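## Task

Move the five cases from the low table onto the empty pallet on the floor near one end of the track; the pallet may be slightly rotated. Positions are case centres relative to the pallet centre, with a along the pallet's long side (+a roughly toward +y) and b along its short side (+b roughly toward the track). Bottom layer on the deck, every case with its long side parallel to b: 3912 at a=-0.45, b=+0.20; 2187 at a=-0.15, b=+0.20; 5236 at a=-0.45, b=-0.20; 3305 at a=-0.15, b=-0.20 (metres). Second layer on top of the first: 6049 at a=-0.15, b=+0.00, long side parallel to b. Each case must sit within about a finger's width of its spot. A case that drops to the floor may be picked up again but must finish lid up. At the end the tools must have released everything and moved away, and the stack must stay in place without the robot holding it.

## Robot and tools

ROBOT. Two arms, left_arm and right_arm, each mounted on its own carriage on one shared track that runs along y at x = 0. left_rail carries left_arm on the +y half (position_m 0.6 to 3 m); right_rail carries right_arm on the -y half (-3 to -0.6 m). Each arm base sits at x = 0, y = its carriage position, z = 0.04 m, facing +x. Every arm ends in a vacuum tool with four cups (103 mm each): cups at x = -62 and +62 mm from the cup point, channel a cups at y = -104.5 mm, channel b cups at y = +104.5 mm; the rims cover 227 x 312 mm. The cups point along the cup point's +z axis.

FRAME. One world frame fixed to the table: z = 0 is the table top, +z up, +x is where the arms face, +y to their left, y = 0 mid-track. The table starts at x = 0.50 m and only exists for y between -0.90 and 0.90; outside that the floor is at z = -0.53 m, where the pallet lies. 'left'/'right' are arm names, not image sides. Reported cup positions may be slightly off, more so at long reach.

execute_actions takes {"actions": [...]}, run in sequence; an empty list just returns state and images. Each action may hold:
- rows: up to 15 rows, each applied for one control step of 1/30 s. A row is 16 numbers in [-1, 1]: left dx, dy, dz, rx, ry, rz, left suction_a, suction_b, then the same eight for the right arm. The first six per arm are an offset (not a pose) from that cup point's measured pose at the start of the action, expressed in the cup point's own axes; every row refers to that same start, not to the previous row. Scale: 1.0 = 0.6 m or 180 degrees; rx, ry, rz form one rotation vector. Suction values: above 0.01 is on, 0 is off; they latch. To keep a tool's suction unchanged, resend its current values (a 0 is an active command).
- steps: 1 to 450, default 15, at least the number of rows. After the last row each arm keeps heading toward its final target, so long moves need more steps.
- until: stops the action early when all conditions hold, e.g. {"left_rail": {"position_status": ["!=", "moving"]}}; numbers need a comparison (=, !=, <, <=, >, >=). {"all": {"status": "ended"}} waits until nothing is moving; {"any": {"status": "ended"}} until one running motion ends. It does not halt the arms.
- left_rail / right_rail: {"position_m": absolute target in metres along y}, {"speed_m_s": 0.01 to 1, starts at 1}, or {"stop": true} alone. Any out-of-range value or unknown name rejects the entire call. Rows never move carriages; a row sent while a carriage still travels adds that travel to the tool. Send position_m, wait for it with until, then move the arm.

MOTION LIMITS. Each step the commanded pose is clipped to 100 mm and 16 degrees from the measured one; damped IK favours position over orientation. Joints have speed and acceleration limits, so large moves may fall short; send the remainder in the next action. Ramp offsets gradually (adding 0.01 per row = 6 mm per step) to avoid shaking loads loose.

RESULTS. State per arm: cup position (m), quaternion wxyz, velocities; Hand target (current goal); Joint positions/velocities (rail, shoulder pan, shoulder lift, elbow, wrist 1, wrist 2, wrist 3); Wrist force and torque in the cup axes (offset up to ~10 N, saturates ~200 N, 'no reading' is fine); suction_measured_a/b (0 = no seal, 0.83+ airtight, cardboard lower; settles within ~1.3 s); part_present_a/b (1 above 0.09, 0 below 0.07). Rails report position_m, position_status (moving, done, contact_stop, time_out, stopped, stopped_with_arm, stopped_for_other_arm) and position_answer (taken/not_taken). 'pose unreachable' means the clearance check altered or blocked that arm's command, and its carriage brakes. After stopped_with_arm, send followable rows then resend position_m; after stopped_for_other_arm, move an arm away from the other, wait 30 steps, resend.

GRIPPING. Turn a channel on and press both its cups fully onto a flat smooth face; if either cup leaks, that channel holds nothing. Seal pull is ~381 N per cup at reading 0.7, up to ~458 N at 1. Cups compress up to ~21 mm. Heavy, off-centre or fast-moved cases may tear away. To release: lower in tiny steps until contact, then in one action turn both channels off and retreat along the cup axis. A cup sealed on the table pins the tool; switch it off. For handovers, set the case down and switch the giver off before the taker comes on, then lift the giver well clear.

SAFETY. Contact torque at a joint's limit (shoulder pan/lift 693, elbow 407, wrists 100 N m) or 400 N external force halts that arm for 10 s and skips the rest of the call. While part_present is 1, the controller assumes an 11.5 kg load in force accounting. Never let the arms (including tools, cups, cameras, carriages, and held cases) collide or press on each other. Don't knock anything out of the work area; avoid drops and slams. Loose objects may be nudged occasionally.

zoom_image: {"camera": one of cam_high, cam_low, cam_pallet_north, cam_pallet_south, cam_left_wrist, cam_right_wrist, "region": [x0, y0, x1, y1]} in pixels from top-left, at most 504 x 504. cam_pallet_north views the -y track end, cam_pallet_south the +y end; both show +y roughly to the right. Calibrations (K, distortion, T_world_to_cam) are given per camera; wrist cameras are fisheye 616x616, others 672x504.

finished_scene: {"scene": 1 or 2} ends that scene irreversibly after the last command is held; make sure carriages have arrived, tools are off and clear, and the stack is stable first. Its result carries the next scene's task.

Each tool is called after "Emit:" by a JSON object that holds its "api" and its "payload".

## Session

Emit:
{"api": "execute_actions", "payload": {"actions": []}}

Scene clock: 0.00 s.
left_arm: end_effector_position=(+0.8497, +1.5345, +0.4385) suction_measured_a=0.00 part_present_a=0 suction_measured_b=0.00 part_present_b=0 end_effector_quat_wxyz=(-0.001, +0.000, +1.000, -0.000) end_effector_velocity=(+0.000, -0.000, -0.000) end_effector_angular_velocity=(+0.000, +0.000, +0.000) | right_arm: end_effector_position=(+0.8492, -2.1316, +0.4379) suction_measured_a=0.00 part_present_a=0 suction_measured_b=0.00 part_present_b=0 end_effector_quat_wxyz=(-0.002, +0.000, +1.000, -0.000) end_effector_velocity=(+0.000, -0.000, -0.000) end_effector_angular_velocity=(+0.000, +0.000, -0.000)
Joint positions: left_arm=[ 1.535 -0.239 -1.497  2.093 -2.165 -1.572  1.332] | right_arm=[-2.13  -0.24  -1.496  2.093 -2.163 -1.572  1.331]
Joint velocities: left_arm=[ 0. -0.  0. -0.  0.  0. -0.] | right_arm=[ 0. -0.  0. -0.  0. -0. -0.]
Wrist force (N, on the end effector, along its own x y z axes, offset not removed): no reading
Wrist torque (N m, same axes, about the end effector's origin, offset not removed): no reading
Hand target (left_arm): +0.850, +1.534, +0.438; -0.001, +0.000, +1.000, -0.000
Hand target (right_arm): +0.849, -2.132, +0.438; -0.002, +0.000, +1.000, -0.000
left_rail: position_m=1.535 position_m_goal=1.535 speed_m_s=1.00 position_status=done position_answer=taken refusals=0
right_rail: position_m=-2.130 position_m_goal=-2.130 speed_m_s=1.00 position_status=done position_answer=taken refusals=0

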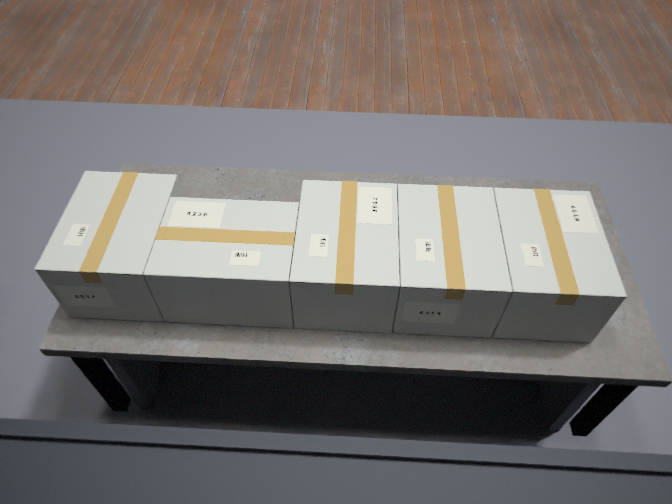

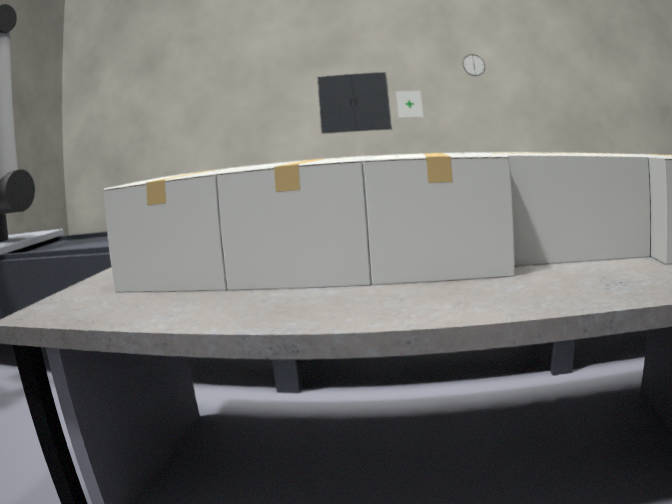

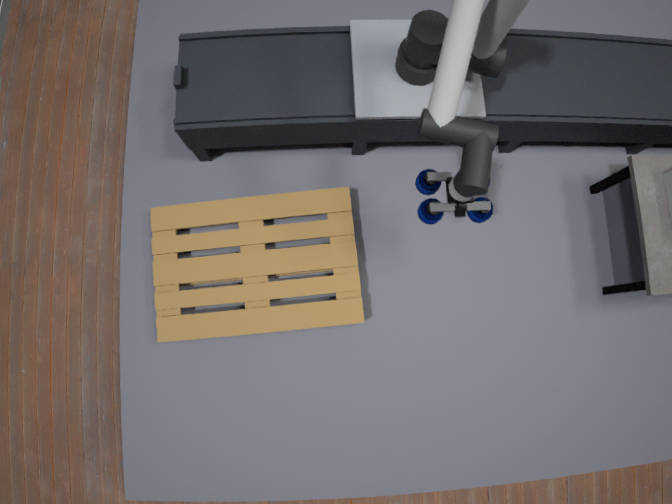

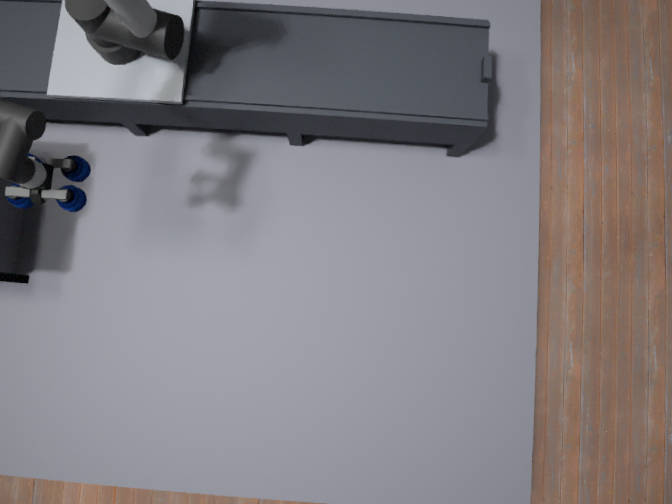

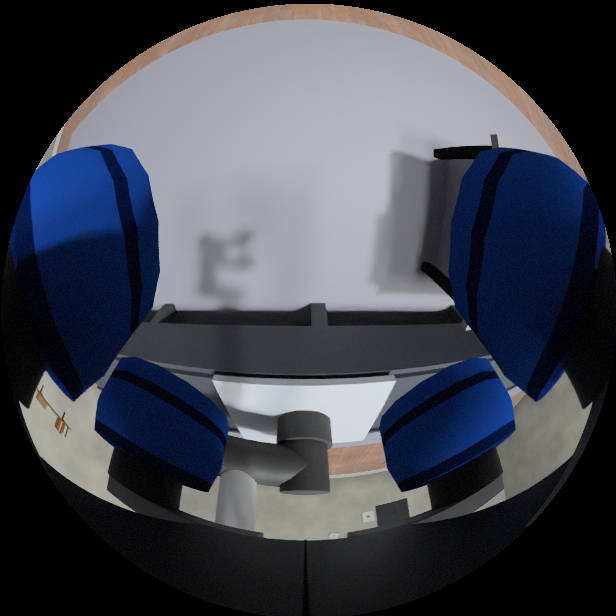

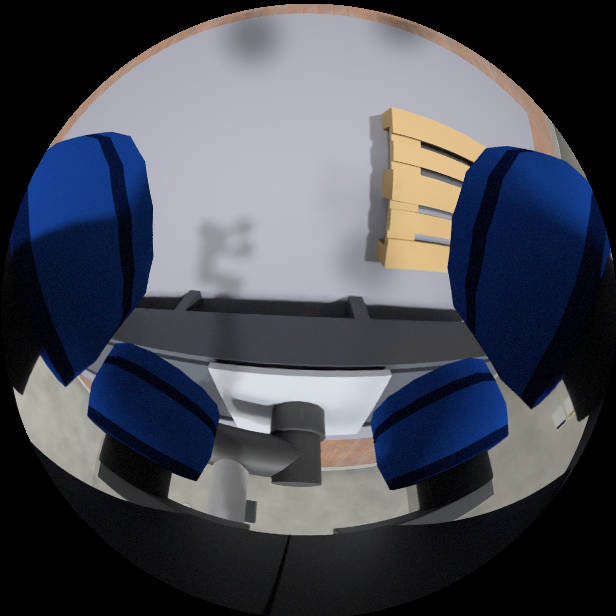

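Emit:
{"api": "zoom_image", "payload": {"camera": "cam_high", "region": [30, 160, 340, 340]}}

Emit:
{"api": "zoom_image", "payload": {"camera": "cam_high", "region": [290, 160, 640, 350]}}

Emit:
{"api": "zoom_image", "payload": {"camera": "cam_pallet_north", "region": [130, 170, 390, 360]}}

Region (30, 160, 340, 340) of cam_high's 672x504 image, scaled by 1.626, with more detail than that image has; it fills the top 293 rows of this view, and the rest is white.

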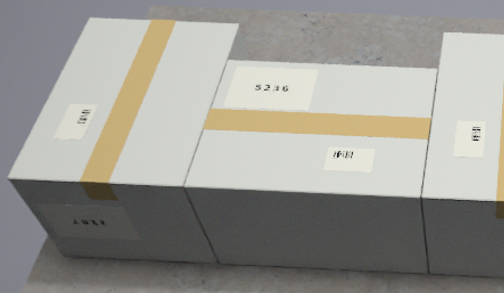

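Region (290, 160, 640, 350) of cam_high's 672x504 image, scaled by 1.440, with more detail than that image has; it fills the top 274 rows of this view, and the rest is white.

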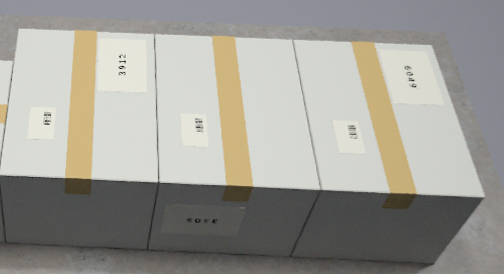

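Region (130, 170, 390, 360) of cam_pallet_north's 672x504 image, scaled by 1.938, with more detail than that image has; it fills the top 368 rows of this view, and the rest is white.

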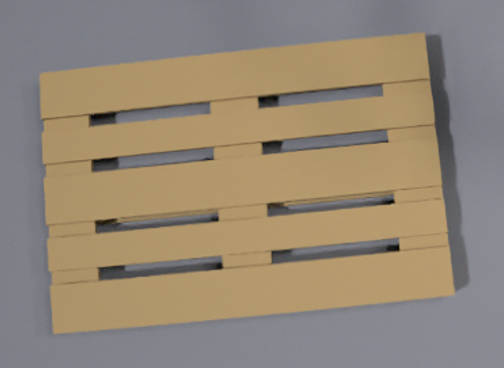

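Emit:
{"api": "zoom_image", "payload": {"camera": "cam_high", "region": [40, 270, 140, 330]}}

Emit:
{"api": "zoom_image", "payload": {"camera": "cam_high", "region": [390, 290, 480, 340]}}

Emit:
{"api": "zoom_image", "payload": {"camera": "cam_high", "region": [530, 180, 630, 250]}}

Region (40, 270, 140, 330) of cam_high's 672x504 image, scaled by 5.040, with more detail than that image has; it fills the top 302 rows of this view, and the rest is white.

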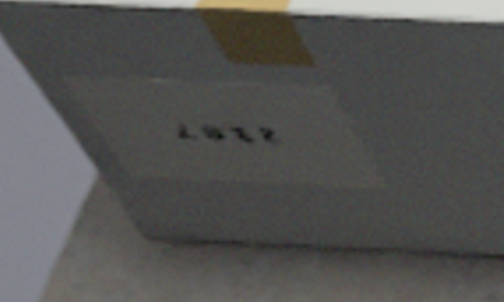

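Region (390, 290, 480, 340) of cam_high's 672x504 image, scaled by 5.600, with more detail than that image has.

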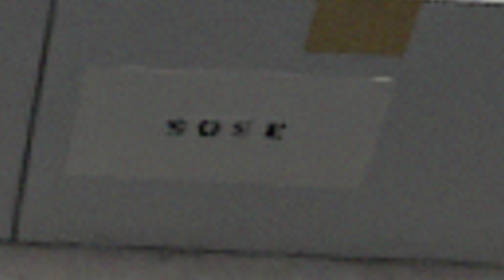

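Region (530, 180, 630, 250) of cam_high's 672x504 image, scaled by 5.040, with more detail than that image has; it fills the top 353 rows of this view, and the rest is white.

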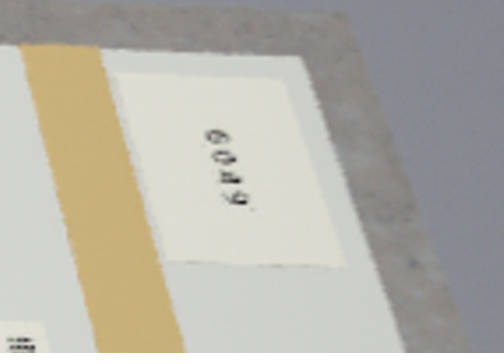

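Emit:
{"api": "execute_actions", "payload": {"actions": [{"left_rail":{"position_m":2.6},"right_rail":{"position_m":-0.6},"rows":[[0,0,0,0,0,0,0,0,0.01,0.05,0,0,0,0,0,0],[0,0,0,0,0,0,0,0,0.02,0.1,0,0,0,0,0,0],[0,0,0,0,0,0,0,0,0.03,0.17,0,0,0,0,0,0],[0,0,0,0,0,0,0,0,0.04,0.25,0,0,0,0,0,0],[0,0,0,0,0,0,0,0,0.06,0.35,0,0,0,0,0,0],[0,0,0,0,0,0,0,0,0.08,0.8,0,0,0,0,0,0]],"steps":45},{"rows":[[0,0,0,0,0,0,0,0,0.08,0.8,0,0,0,0,0,0]],"steps":60}]}}

Scene clock: 75.57 s.
left_arm: end_effector_position=(+0.8497, +2.5996, +0.4385) suction_measured_a=0.00 part_present_a=0 suction_measured_b=0.00 part_present_b=0 end_effector_quat_wxyz=(-0.001, +0.000, +1.000, -0.000) end_effector_velocity=(+0.000, -0.000, -0.000) end_effector_angular_velocity=(+0.000, +0.000, +0.000) | right_arm: end_effector_position=(+0.7549, +0.3584, +0.4372) suction_measured_a=0.00 part_present_a=0 suction_measured_b=0.00 part_present_b=0 end_effector_quat_wxyz=(-0.001, +0.000, +1.000, -0.002) end_effector_velocity=(+0.000, +0.000, -0.000) end_effector_angular_velocity=(-0.000, +0.000, +0.000)
Joint positions: left_arm=[ 2.6   -0.239 -1.497  2.093 -2.165 -1.572  1.332] | right_arm=[-0.6    0.738 -1.101  1.554 -2.02  -1.572  2.31 ]
Joint velocities: left_arm=[ 0. -0.  0. -0. -0.  0. -0.] | right_arm=[ 0.  0.  0. -0.  0. -0.  0.]
Wrist force (N, on the end effector, along its own x y z axes, offset not removed): left_arm=[-1.2 7.0 1.6] | right_arm=[-1.5 -0.4 -1.0]
Wrist torque (N m, same axes, about the end effector's origin, offset not removed): left_arm=[1.13 -0.17 -0.16] | right_arm=[0.40 0.79 -0.04]
Hand target (left_arm): +0.850, +2.600, +0.438; -0.001, +0.000, +1.000, -0.000
Hand target (right_arm): +0.755, +0.358, +0.437; -0.001, +0.000, +1.000, -0.002
Off the commanded pose (left_arm): 0.000 m, 0 deg.
Off the commanded pose (right_arm): 0.001 m, 0 deg.
left_rail: position_m=2.600 position_m_goal=2.600 speed_m_s=1.00 position_status=done position_answer=taken refusals=0
right_rail: position_m=-0.600 position_m_goal=-0.600 speed_m_s=1.00 position_status=done position_answer=taken refusals=0
camera_calibration (this result's frames):
cam_left_wrist: T_world_to_cam=[[0.00455999, -0.99918, 0.040227, 2.57626], [-0.833581, 0.0184229, 0.552089, 0.431791], [-0.552378, -0.03605, -0.832814, 1.01631], [0, 0, 0, 1]] pos_world=[0.909571, 2.60283, 0.504373]
cam_right_wrist: T_world_to_cam=[[0.0563797, -0.998385, -0.00701888, 0.317399], [-0.82286, -0.0504467, 0.566001, 0.411712], [-0.565441, -0.0261354, -0.824375, 0.882676], [0, 0, 0, 1]] pos_world=[0.819988, 0.360725, 0.496854]

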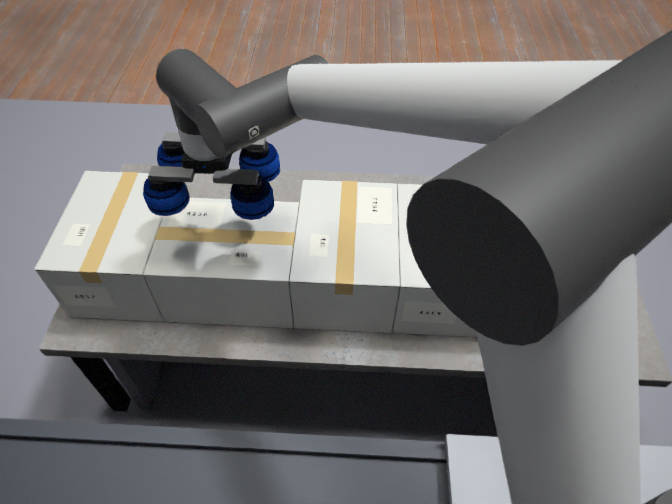

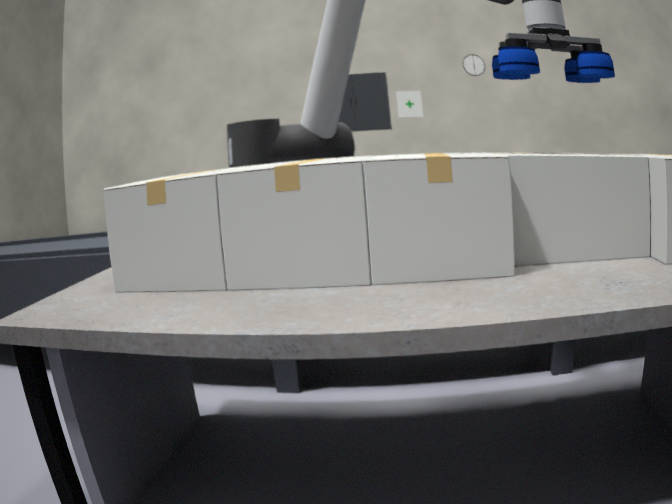

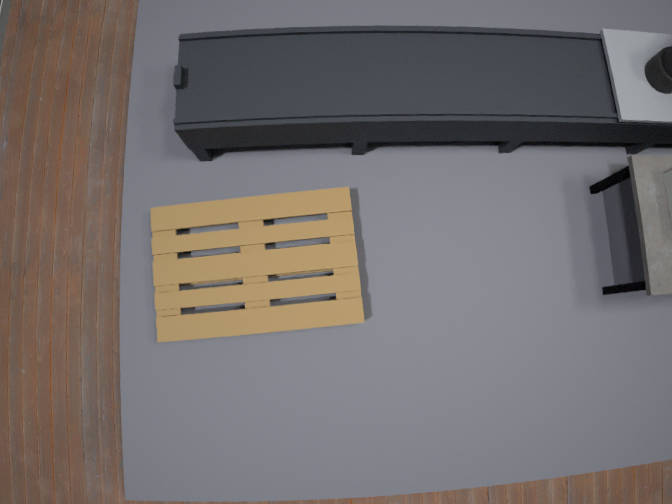

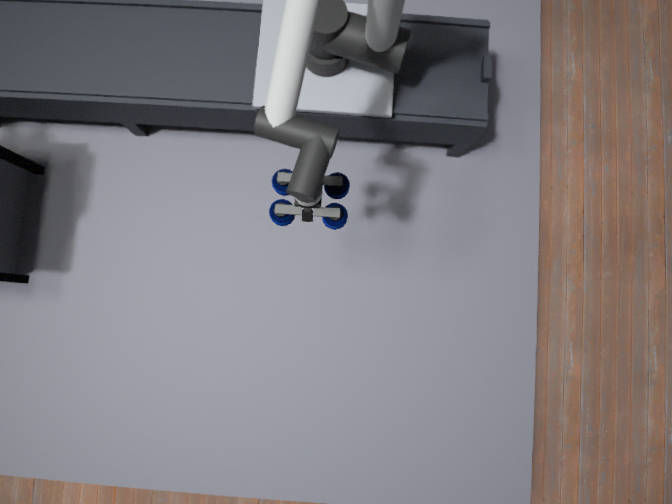

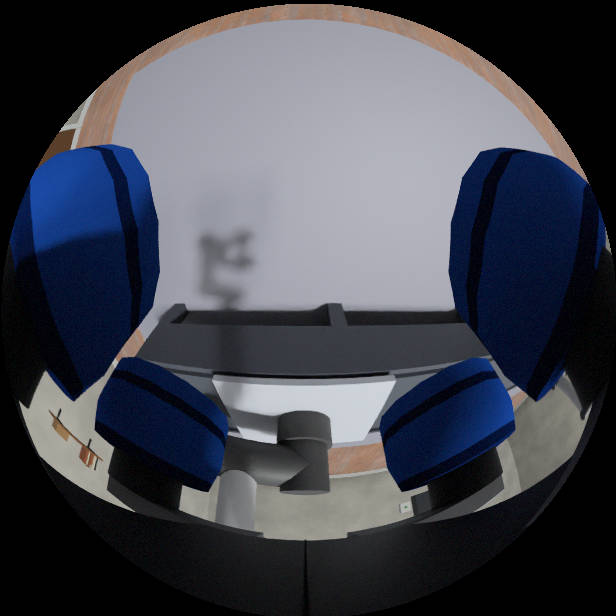

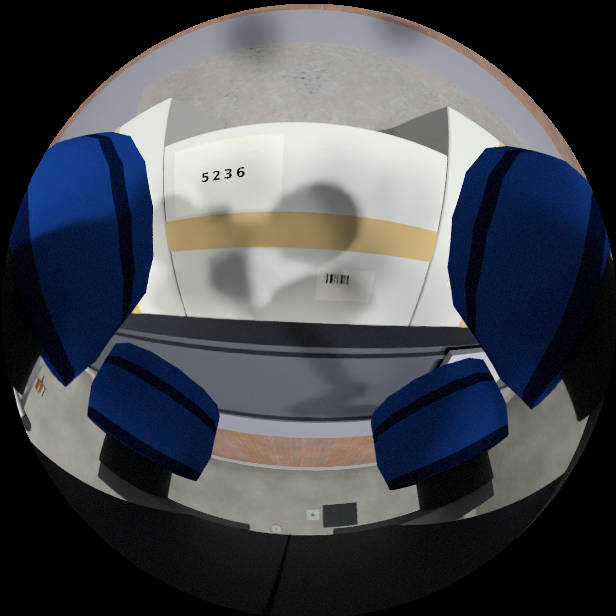

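Emit:
{"api": "execute_actions", "payload": {"actions": [{"rows":[[0,0,0,0,0,0,0,0,0,0,0.05,0,0,0,0,0],[0,0,0,0,0,0,0,0,0,0,0.12,0,0,0,0,0],[0,0,0,0,0,0,0,0,0,0.01,0.25,0,0,0,0,0]],"steps":30}]}}

Emit:
{"api": "zoom_image", "payload": {"camera": "cam_right_wrist", "region": [60, 40, 560, 400]}}

Scene clock: 89.40 s.
left_arm: end_effector_position=(+0.8497, +2.5996, +0.4385) suction_measured_a=0.00 part_present_a=0 suction_measured_b=0.00 part_present_b=0 end_effector_quat_wxyz=(-0.001, +0.000, +1.000, -0.000) end_effector_velocity=(+0.000, -0.000, -0.000) end_effector_angular_velocity=(+0.000, +0.000, -0.000) | right_arm: end_effector_position=(+0.7547, +0.3642, +0.2873) suction_measured_a=0.00 part_present_a=0 suction_measured_b=0.00 part_present_b=0 end_effector_quat_wxyz=(-0.001, +0.000, +1.000, -0.002) end_effector_velocity=(-0.000, +0.000, -0.000) end_effector_angular_velocity=(+0.000, +0.000, -0.000)
Joint positions: left_arm=[ 2.6   -0.239 -1.497  2.093 -2.165 -1.572  1.332] | right_arm=[-0.6    0.742 -1.007  1.636 -2.196 -1.572  2.313]
Joint velocities: left_arm=[ 0. -0.  0. -0.  0. -0. -0.] | right_arm=[ 0.  0.  0.  0. -0.  0.  0.]
Wrist force (N, on the end effector, along its own x y z axes, offset not removed): left_arm=[-1.1 4.2 2.7] | right_arm=[-8.2 -4.5 -3.0]
Wrist torque (N m, same axes, about the end effector's origin, offset not removed): left_arm=[0.68 -0.29 0.38] | right_arm=[-0.40 1.81 0.07]
Hand target (left_arm): +0.850, +2.600, +0.438; -0.001, +0.000, +1.000, -0.000
Hand target (right_arm): +0.755, +0.364, +0.287; -0.001, +0.000, +1.000, -0.002
Off the commanded pose (left_arm): 0.000 m, 0 deg.
Off the commanded pose (right_arm): 0.000 m, 0 deg.
left_rail: position_m=2.600 position_m_goal=2.600 speed_m_s=1.00 position_status=done position_answer=taken refusals=0
right_rail: position_m=-0.600 position_m_goal=-0.600 speed_m_s=1.00 position_status=done position_answer=taken refusals=0
camera_calibration (this result's frames):
cam_left_wrist: T_world_to_cam=[[0.00456023, -0.99918, 0.0402271, 2.57626], [-0.833581, 0.0184227, 0.552089, 0.431791], [-0.552378, -0.0360502, -0.832814, 1.01631], [0, 0, 0, 1]] pos_world=[0.909571, 2.60283, 0.504373]
cam_right_wrist: T_world_to_cam=[[0.0563807, -0.998385, -0.00699727, 0.322116], [-0.822891, -0.0504368, 0.565956, 0.496711], [-0.565395, -0.026151, -0.824406, 0.759092], [0, 0, 0, 1]] pos_world=[0.819764, 0.366499, 0.346938]

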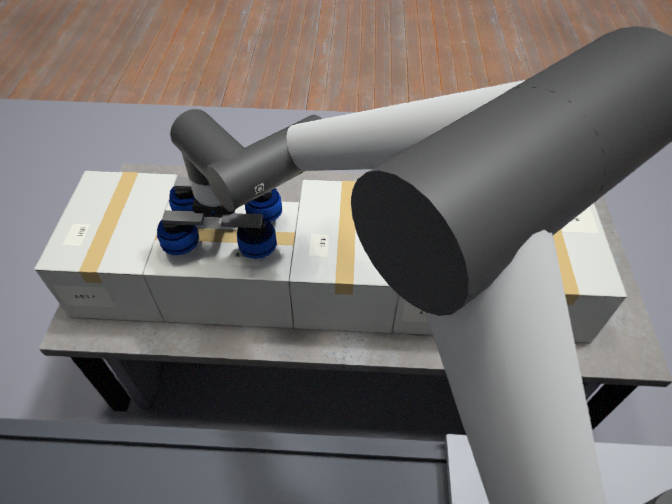

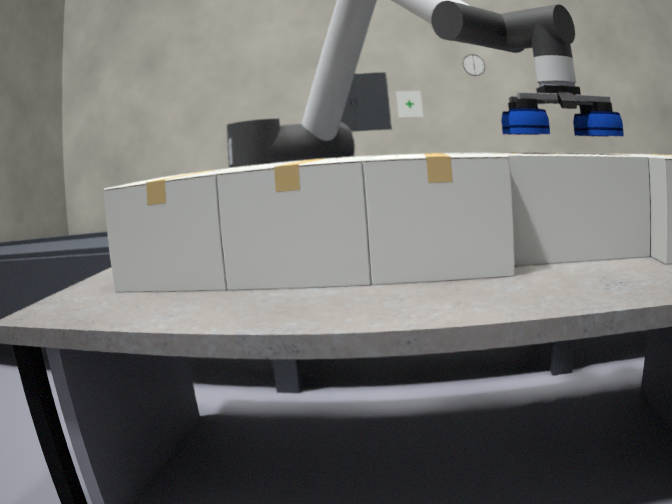

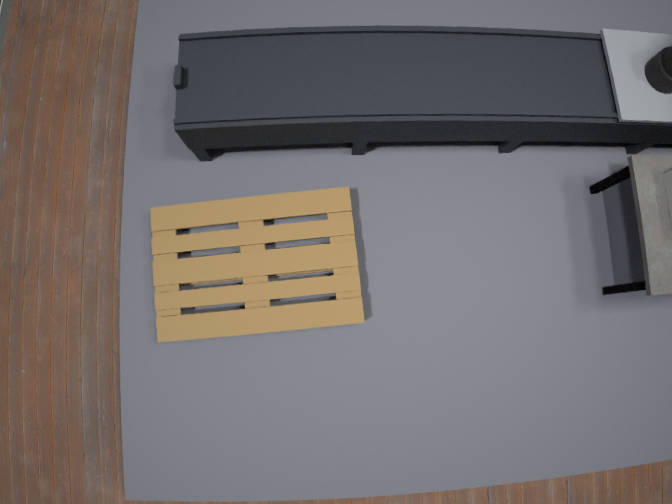

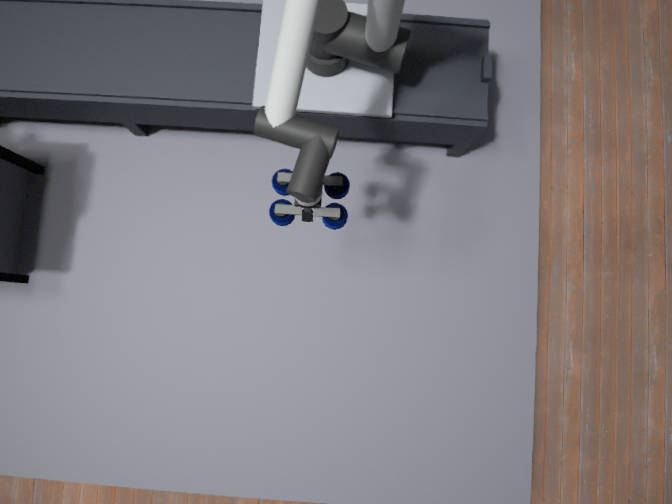

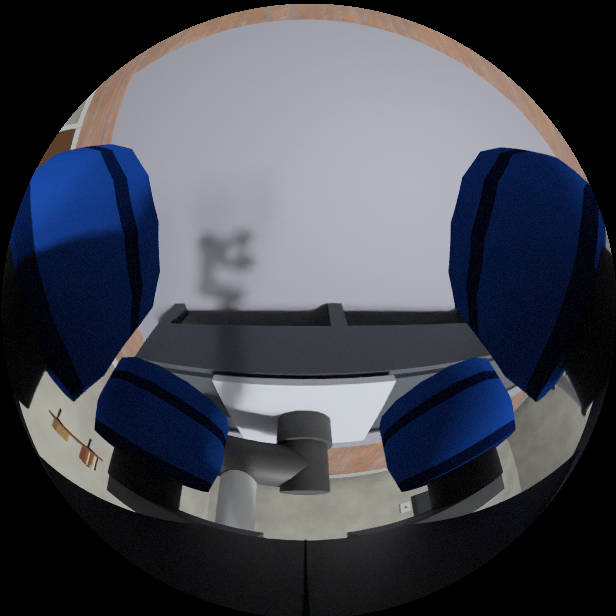

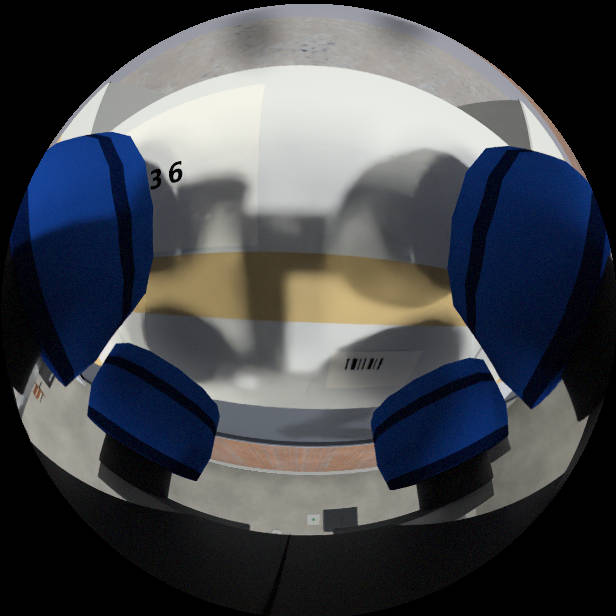

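Region (60, 40, 560, 400) of cam_right_wrist's 616x616 image, scaled by 1.008, with more detail than that image has; it fills the top 363 rows of this view, and the rest is white.

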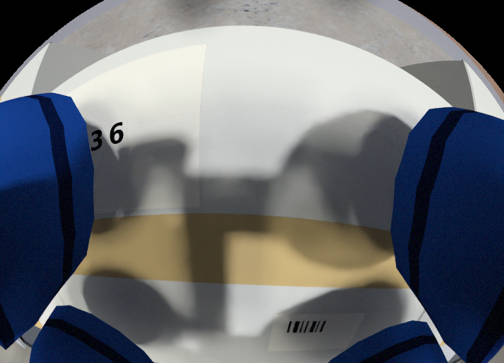

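Emit:
{"api": "execute_actions", "payload": {"actions": [{"rows":[[0,0,0,0,0,0,0,0,0,0,0.02,0,0,0,0,0],[0,0,0,0,0,0,0,0,0,0,0.04,0,0,0,0,0],[0,0,0,0,0,0,0,0,0,0,0.055,0,0,0,0,0],[0,0,0,0,0,0,0,0,0,0,0.07,0,0,0,0,0],[0,0,0,0,0,0,0,0,0,0,0.078,0,0,0,0,0],[0,0,0,0,0,0,0,0,0,0,0.085,0,0,0,0,0],[0,0,0,0,0,0,0,0,0,0,0.09,0,0,0,0,0],[0,0,0,0,0,0,0,0,0,0,0.095,0,0,0,0,0],[0,0,0,0,0,0,0,0,0,0,0.1,0,0,0,0,0],[0,0,0,0,0,0,0,0,0,0,0.105,0,0,0,1,1]],"steps":45}]}}

Scene clock: 100.53 s.
left_arm: end_effector_position=(+0.8497, +2.5996, +0.4385) suction_measured_a=0.00 part_present_a=0 suction_measured_b=0.00 part_present_b=0 end_effector_quat_wxyz=(-0.001, +0.000, +1.000, -0.000) end_effector_velocity=(-0.000, +0.000, +0.000) end_effector_angular_velocity=(-0.000, -0.000, +0.000) | right_arm: end_effector_position=(+0.7546, +0.3641, +0.2243) suction_measured_a=0.88 part_present_a=1 suction_measured_b=0.88 part_present_b=1 end_effector_quat_wxyz=(-0.001, +0.000, +1.000, -0.002) end_effector_velocity=(-0.000, -0.000, -0.000) end_effector_angular_velocity=(-0.000, +0.000, -0.000)
Joint positions: left_arm=[ 2.6   -0.239 -1.497  2.093 -2.165 -1.572  1.332] | right_arm=[-0.6    0.742 -0.962  1.664 -2.268 -1.572  2.313]
Joint velocities: left_arm=[ 0.  0. -0.  0. -0.  0. -0.] | right_arm=[ 0.  0.  0. -0.  0. -0.  0.]
Wrist force (N, on the end effector, along its own x y z axes, offset not removed): left_arm=[-3.1 9.1 3.0] | right_arm=[-3.0 -1.0 -24.1]
Wrist torque (N m, same axes, about the end effector's origin, offset not removed): left_arm=[1.29 0.14 0.12] | right_arm=[-2.16 0.64 -0.19]
Hand target (left_arm): +0.850, +2.600, +0.438; -0.001, +0.000, +1.000, -0.000
Hand target (right_arm): +0.755, +0.364, +0.224; -0.001, +0.000, +1.000, -0.002
Off the commanded pose (left_arm): 0.000 m, 0 deg.
Off the commanded pose (right_arm): 0.000 m, 0 deg.
left_rail: position_m=2.600 position_m_goal=2.600 speed_m_s=1.00 position_status=done position_answer=taken refusals=0
right_rail: position_m=-0.600 position_m_goal=-0.600 speed_m_s=1.00 position_status=done position_answer=taken refusals=0
camera_calibration (this result's frames):
cam_left_wrist: T_world_to_cam=[[0.00456005, -0.99918, 0.040227, 2.57626], [-0.833581, 0.0184228, 0.55209, 0.431791], [-0.552378, -0.03605, -0.832814, 1.01631], [0, 0, 0, 1]] pos_world=[0.909571, 2.60283, 0.504373]
cam_right_wrist: T_world_to_cam=[[0.0563918, -0.998384, -0.00699892, 0.321589], [-0.822891, -0.0504469, 0.565956, 0.532262], [-0.565394, -0.0261559, -0.824406, 0.707114], [0, 0, 0, 1]] pos_world=[0.819657, 0.366416, 0.283964]

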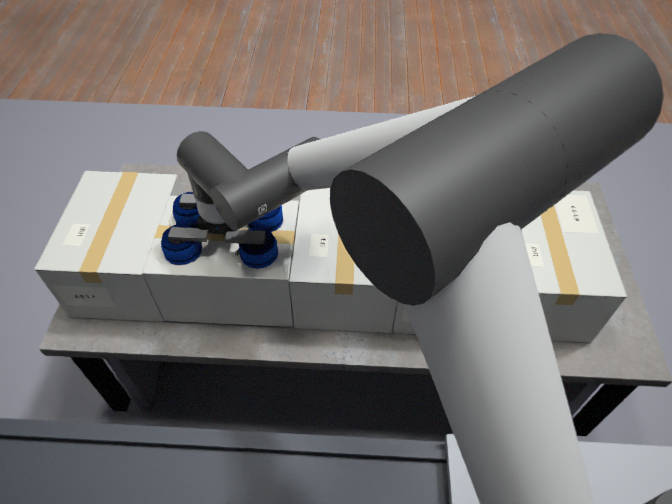

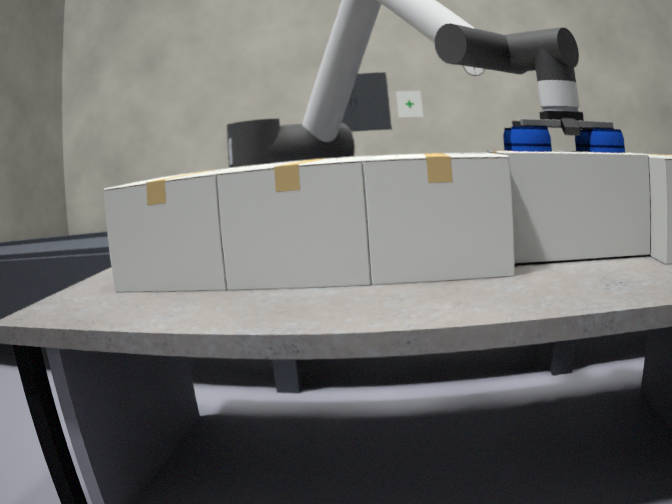

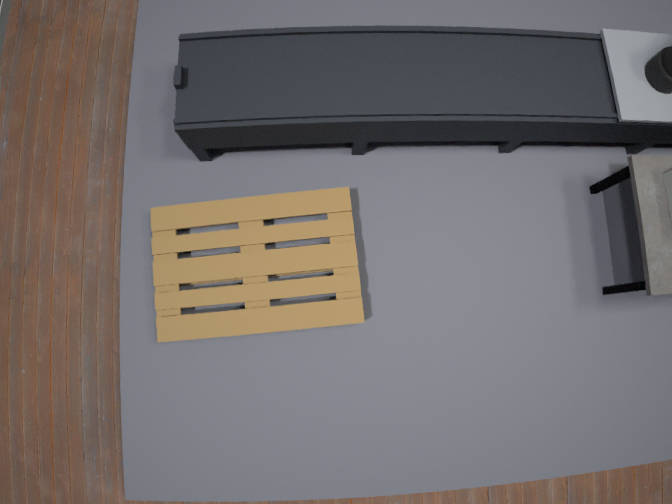

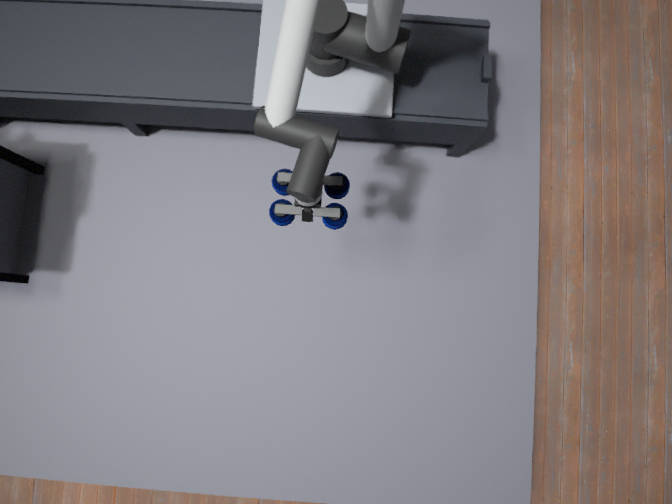

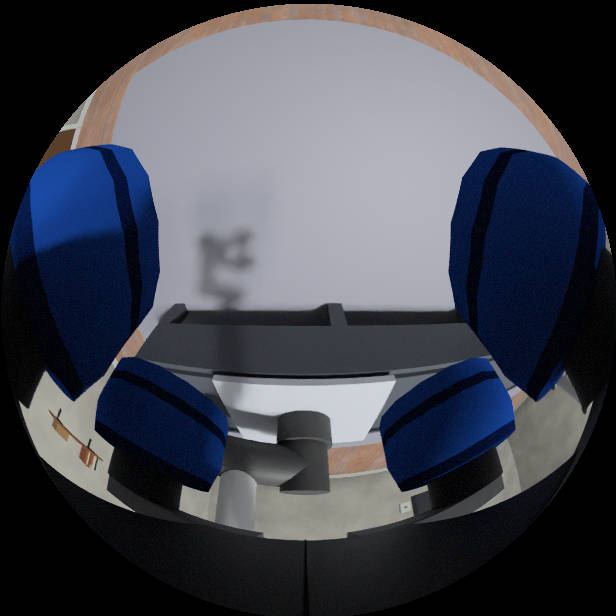

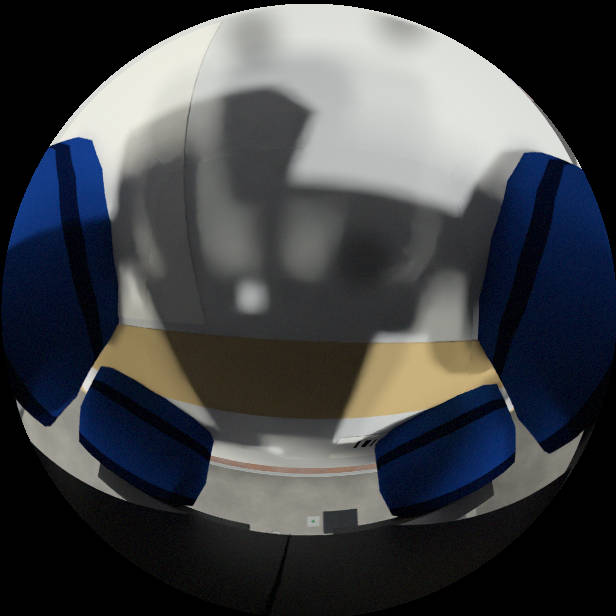

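Emit:
{"api": "execute_actions", "payload": {"actions": [{"rows":[[0,0,0,0,0,0,0,0,0,0,-0.005,0,0,0,1,1],[0,0,0,0,0,0,0,0,0,0,-0.015,0,0,0,1,1],[0,0,0,0,0,0,0,0,0,0,-0.03,0,0,0,1,1],[0,0,0,0,0,0,0,0,0,0,-0.05,0,0,0,1,1],[0,0,0,0,0,0,0,0,0,0,-0.075,0,0,0,1,1],[0,0,0,0,0,0,0,0,0,0,-0.105,0,0,0,1,1],[0,0,0,0,0,0,0,0,0,0,-0.14,0,0,0,1,1],[0,0,0,0,0,0,0,0,0,0,-0.18,0,0,0,1,1],[0,0,0,0,0,0,0,0,0,0,-0.22,0,0,0,1,1],[0,0,0,0,0,0,0,0,0,0,-0.26,0,0,0,1,1],[0,0,0,0,0,0,0,0,0,0,-0.30,0,0,0,1,1],[0,0,0,0,0,0,0,0,0,0,-0.34,0,0,0,1,1],[0,0,0,0,0,0,0,0,0,0,-0.38,0,0,0,1,1],[0,0,0,0,0,0,0,0,0,0,-0.42,0,0,0,1,1],[0,0,0,0,0,0,0,0,0,0,-0.47,0,0,0,1,1]],"steps":30},{"right_rail":{"position_m":-3.0},"rows":[[0,0,0,0,0,0,0,0,-0.02,-0.05,0,0,0,0,1,1],[0,0,0,0,0,0,0,0,-0.04,-0.12,0,0,0,0,1,1],[0,0,0,0,0,0,0,0,-0.265,-0.863,0,0,0,0,1,1]],"steps":35},{"rows":[[0,0,0,0,0,0,0,0,-0.265,-0.863,0,0,0,0,1,1]],"steps":30},{"rows":[[0,0,0,0,0,0,0,0,-0.265,-0.863,0.8,0,0,0.479,1,1]],"steps":60}]}}

Scene clock: 132.03 s.
left_arm: end_effector_position=(+0.8497, +2.5996, +0.4385) suction_measured_a=0.00 part_present_a=0 suction_measured_b=0.00 part_present_b=0 end_effector_quat_wxyz=(-0.001, +0.000, +1.000, -0.000) end_effector_velocity=(-0.000, +0.000, +0.000) end_effector_angular_velocity=(-0.000, -0.000, +0.000) | right_arm: end_effector_position=(+1.2224, -3.5781, +0.0261) suction_measured_a=0.88 part_present_a=1 suction_measured_b=0.88 part_present_b=1 end_effector_quat_wxyz=(-0.001, +0.684, +0.729, -0.001) end_effector_velocity=(-0.000, -0.000, -0.000) end_effector_angular_velocity=(+0.000, +0.000, -0.000)
Joint positions: left_arm=[ 2.6   -0.239 -1.497  2.093 -2.165 -1.572  1.332] | right_arm=[-3.    -0.591 -0.695  1.477 -2.35  -1.573  2.487]
Joint velocities: left_arm=[ 0.  0. -0.  0. -0.  0.  0.] | right_arm=[ 0. -0.  0. -0.  0. -0.  0.]
Wrist force (N, on the end effector, along its own x y z axes, offset not removed): left_arm=[2.7 7.6 -1.9] | right_arm=[0.1 1.6 -21.7]
Wrist torque (N m, same axes, about the end effector's origin, offset not removed): left_arm=[1.16 -0.74 0.09] | right_arm=[-1.87 0.06 -0.18]
Hand target (left_arm): +0.850, +2.600, +0.438; -0.001, +0.000, +1.000, -0.000
Hand target (right_arm): +1.222, -3.578, +0.026; -0.001, +0.684, +0.729, -0.001
Off the commanded pose (left_arm): 0.000 m, 0 deg.
Off the commanded pose (right_arm): 0.001 m, 0 deg.
left_rail: position_m=2.600 position_m_goal=2.600 speed_m_s=1.00 position_status=done position_answer=taken refusals=0
right_rail: position_m=-3.000 position_m_goal=-3.000 speed_m_s=1.00 position_status=done position_answer=taken refusals=0
camera_calibration (this result's frames):
cam_left_wrist: T_world_to_cam=[[0.00455999, -0.99918, 0.0402272, 2.57626], [-0.833581, 0.018423, 0.552089, 0.43179], [-0.552378, -0.0360501, -0.832814, 1.01631], [0, 0, 0, 1]] pos_world=[0.909571, 2.60283, 0.504373]
cam_right_wrist: T_world_to_cam=[[-0.992661, -0.120728, -0.00697767, 0.780689], [-0.103548, 0.818762, 0.564718, 3.06132], [-0.0624644, 0.561297, -0.825254, 2.19225], [0, 0, 0, 1]] pos_world=[1.22889, -3.64275, 0.0858291]

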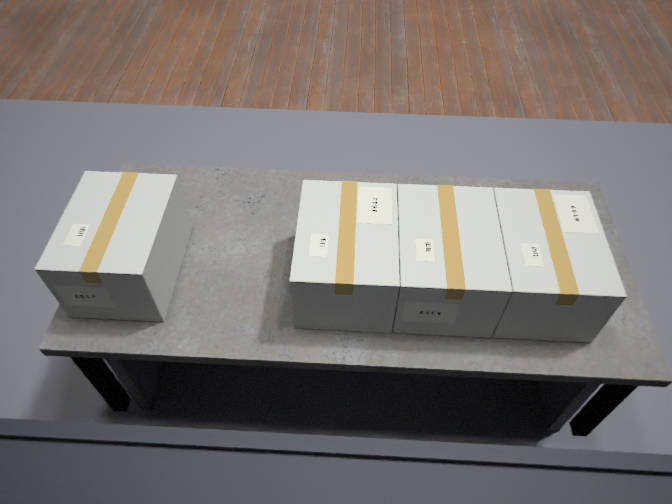

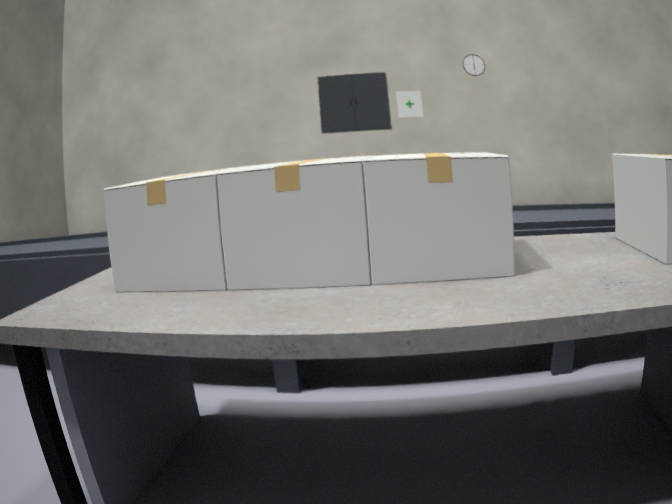

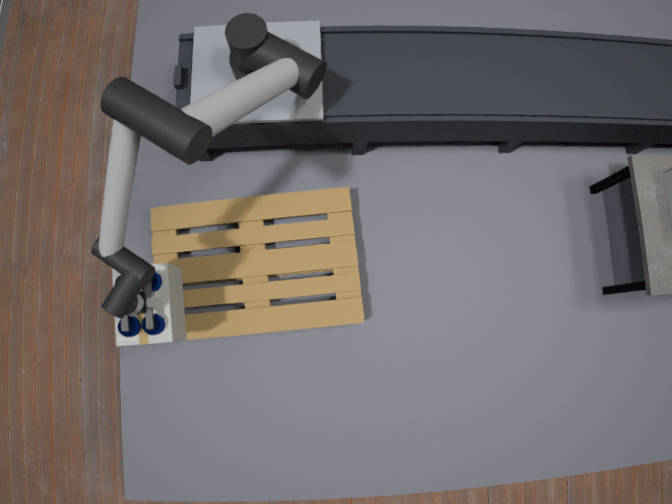

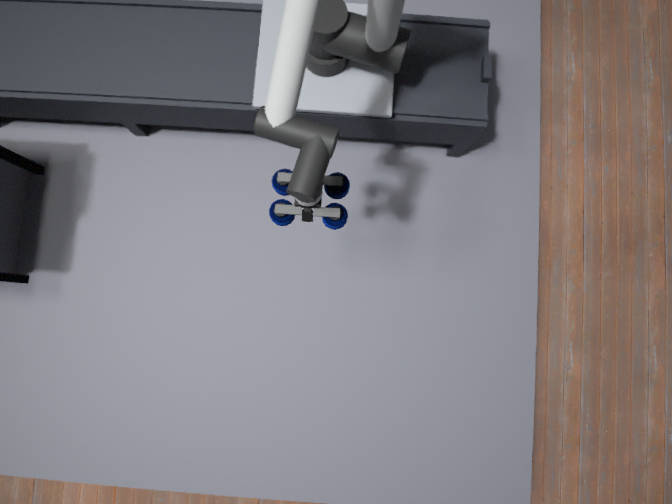

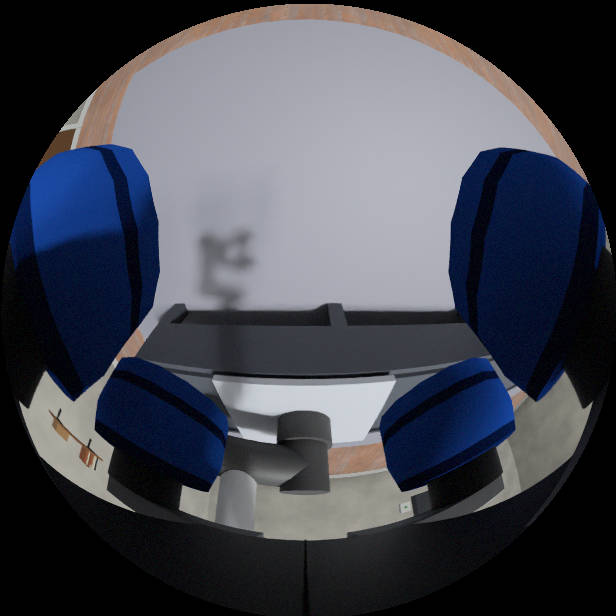

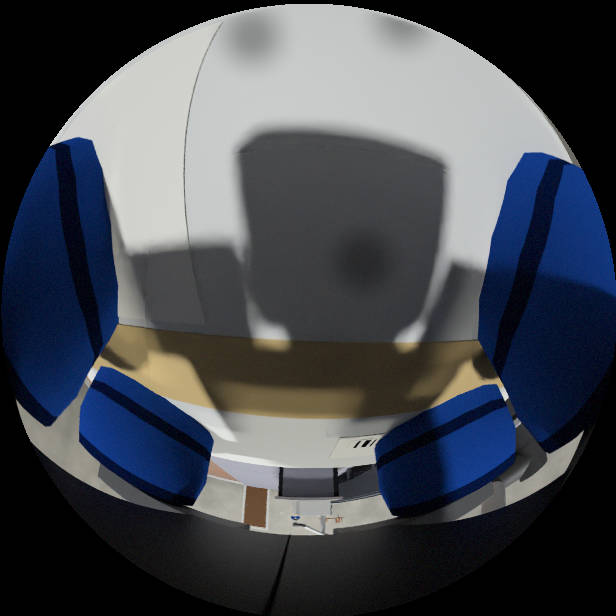

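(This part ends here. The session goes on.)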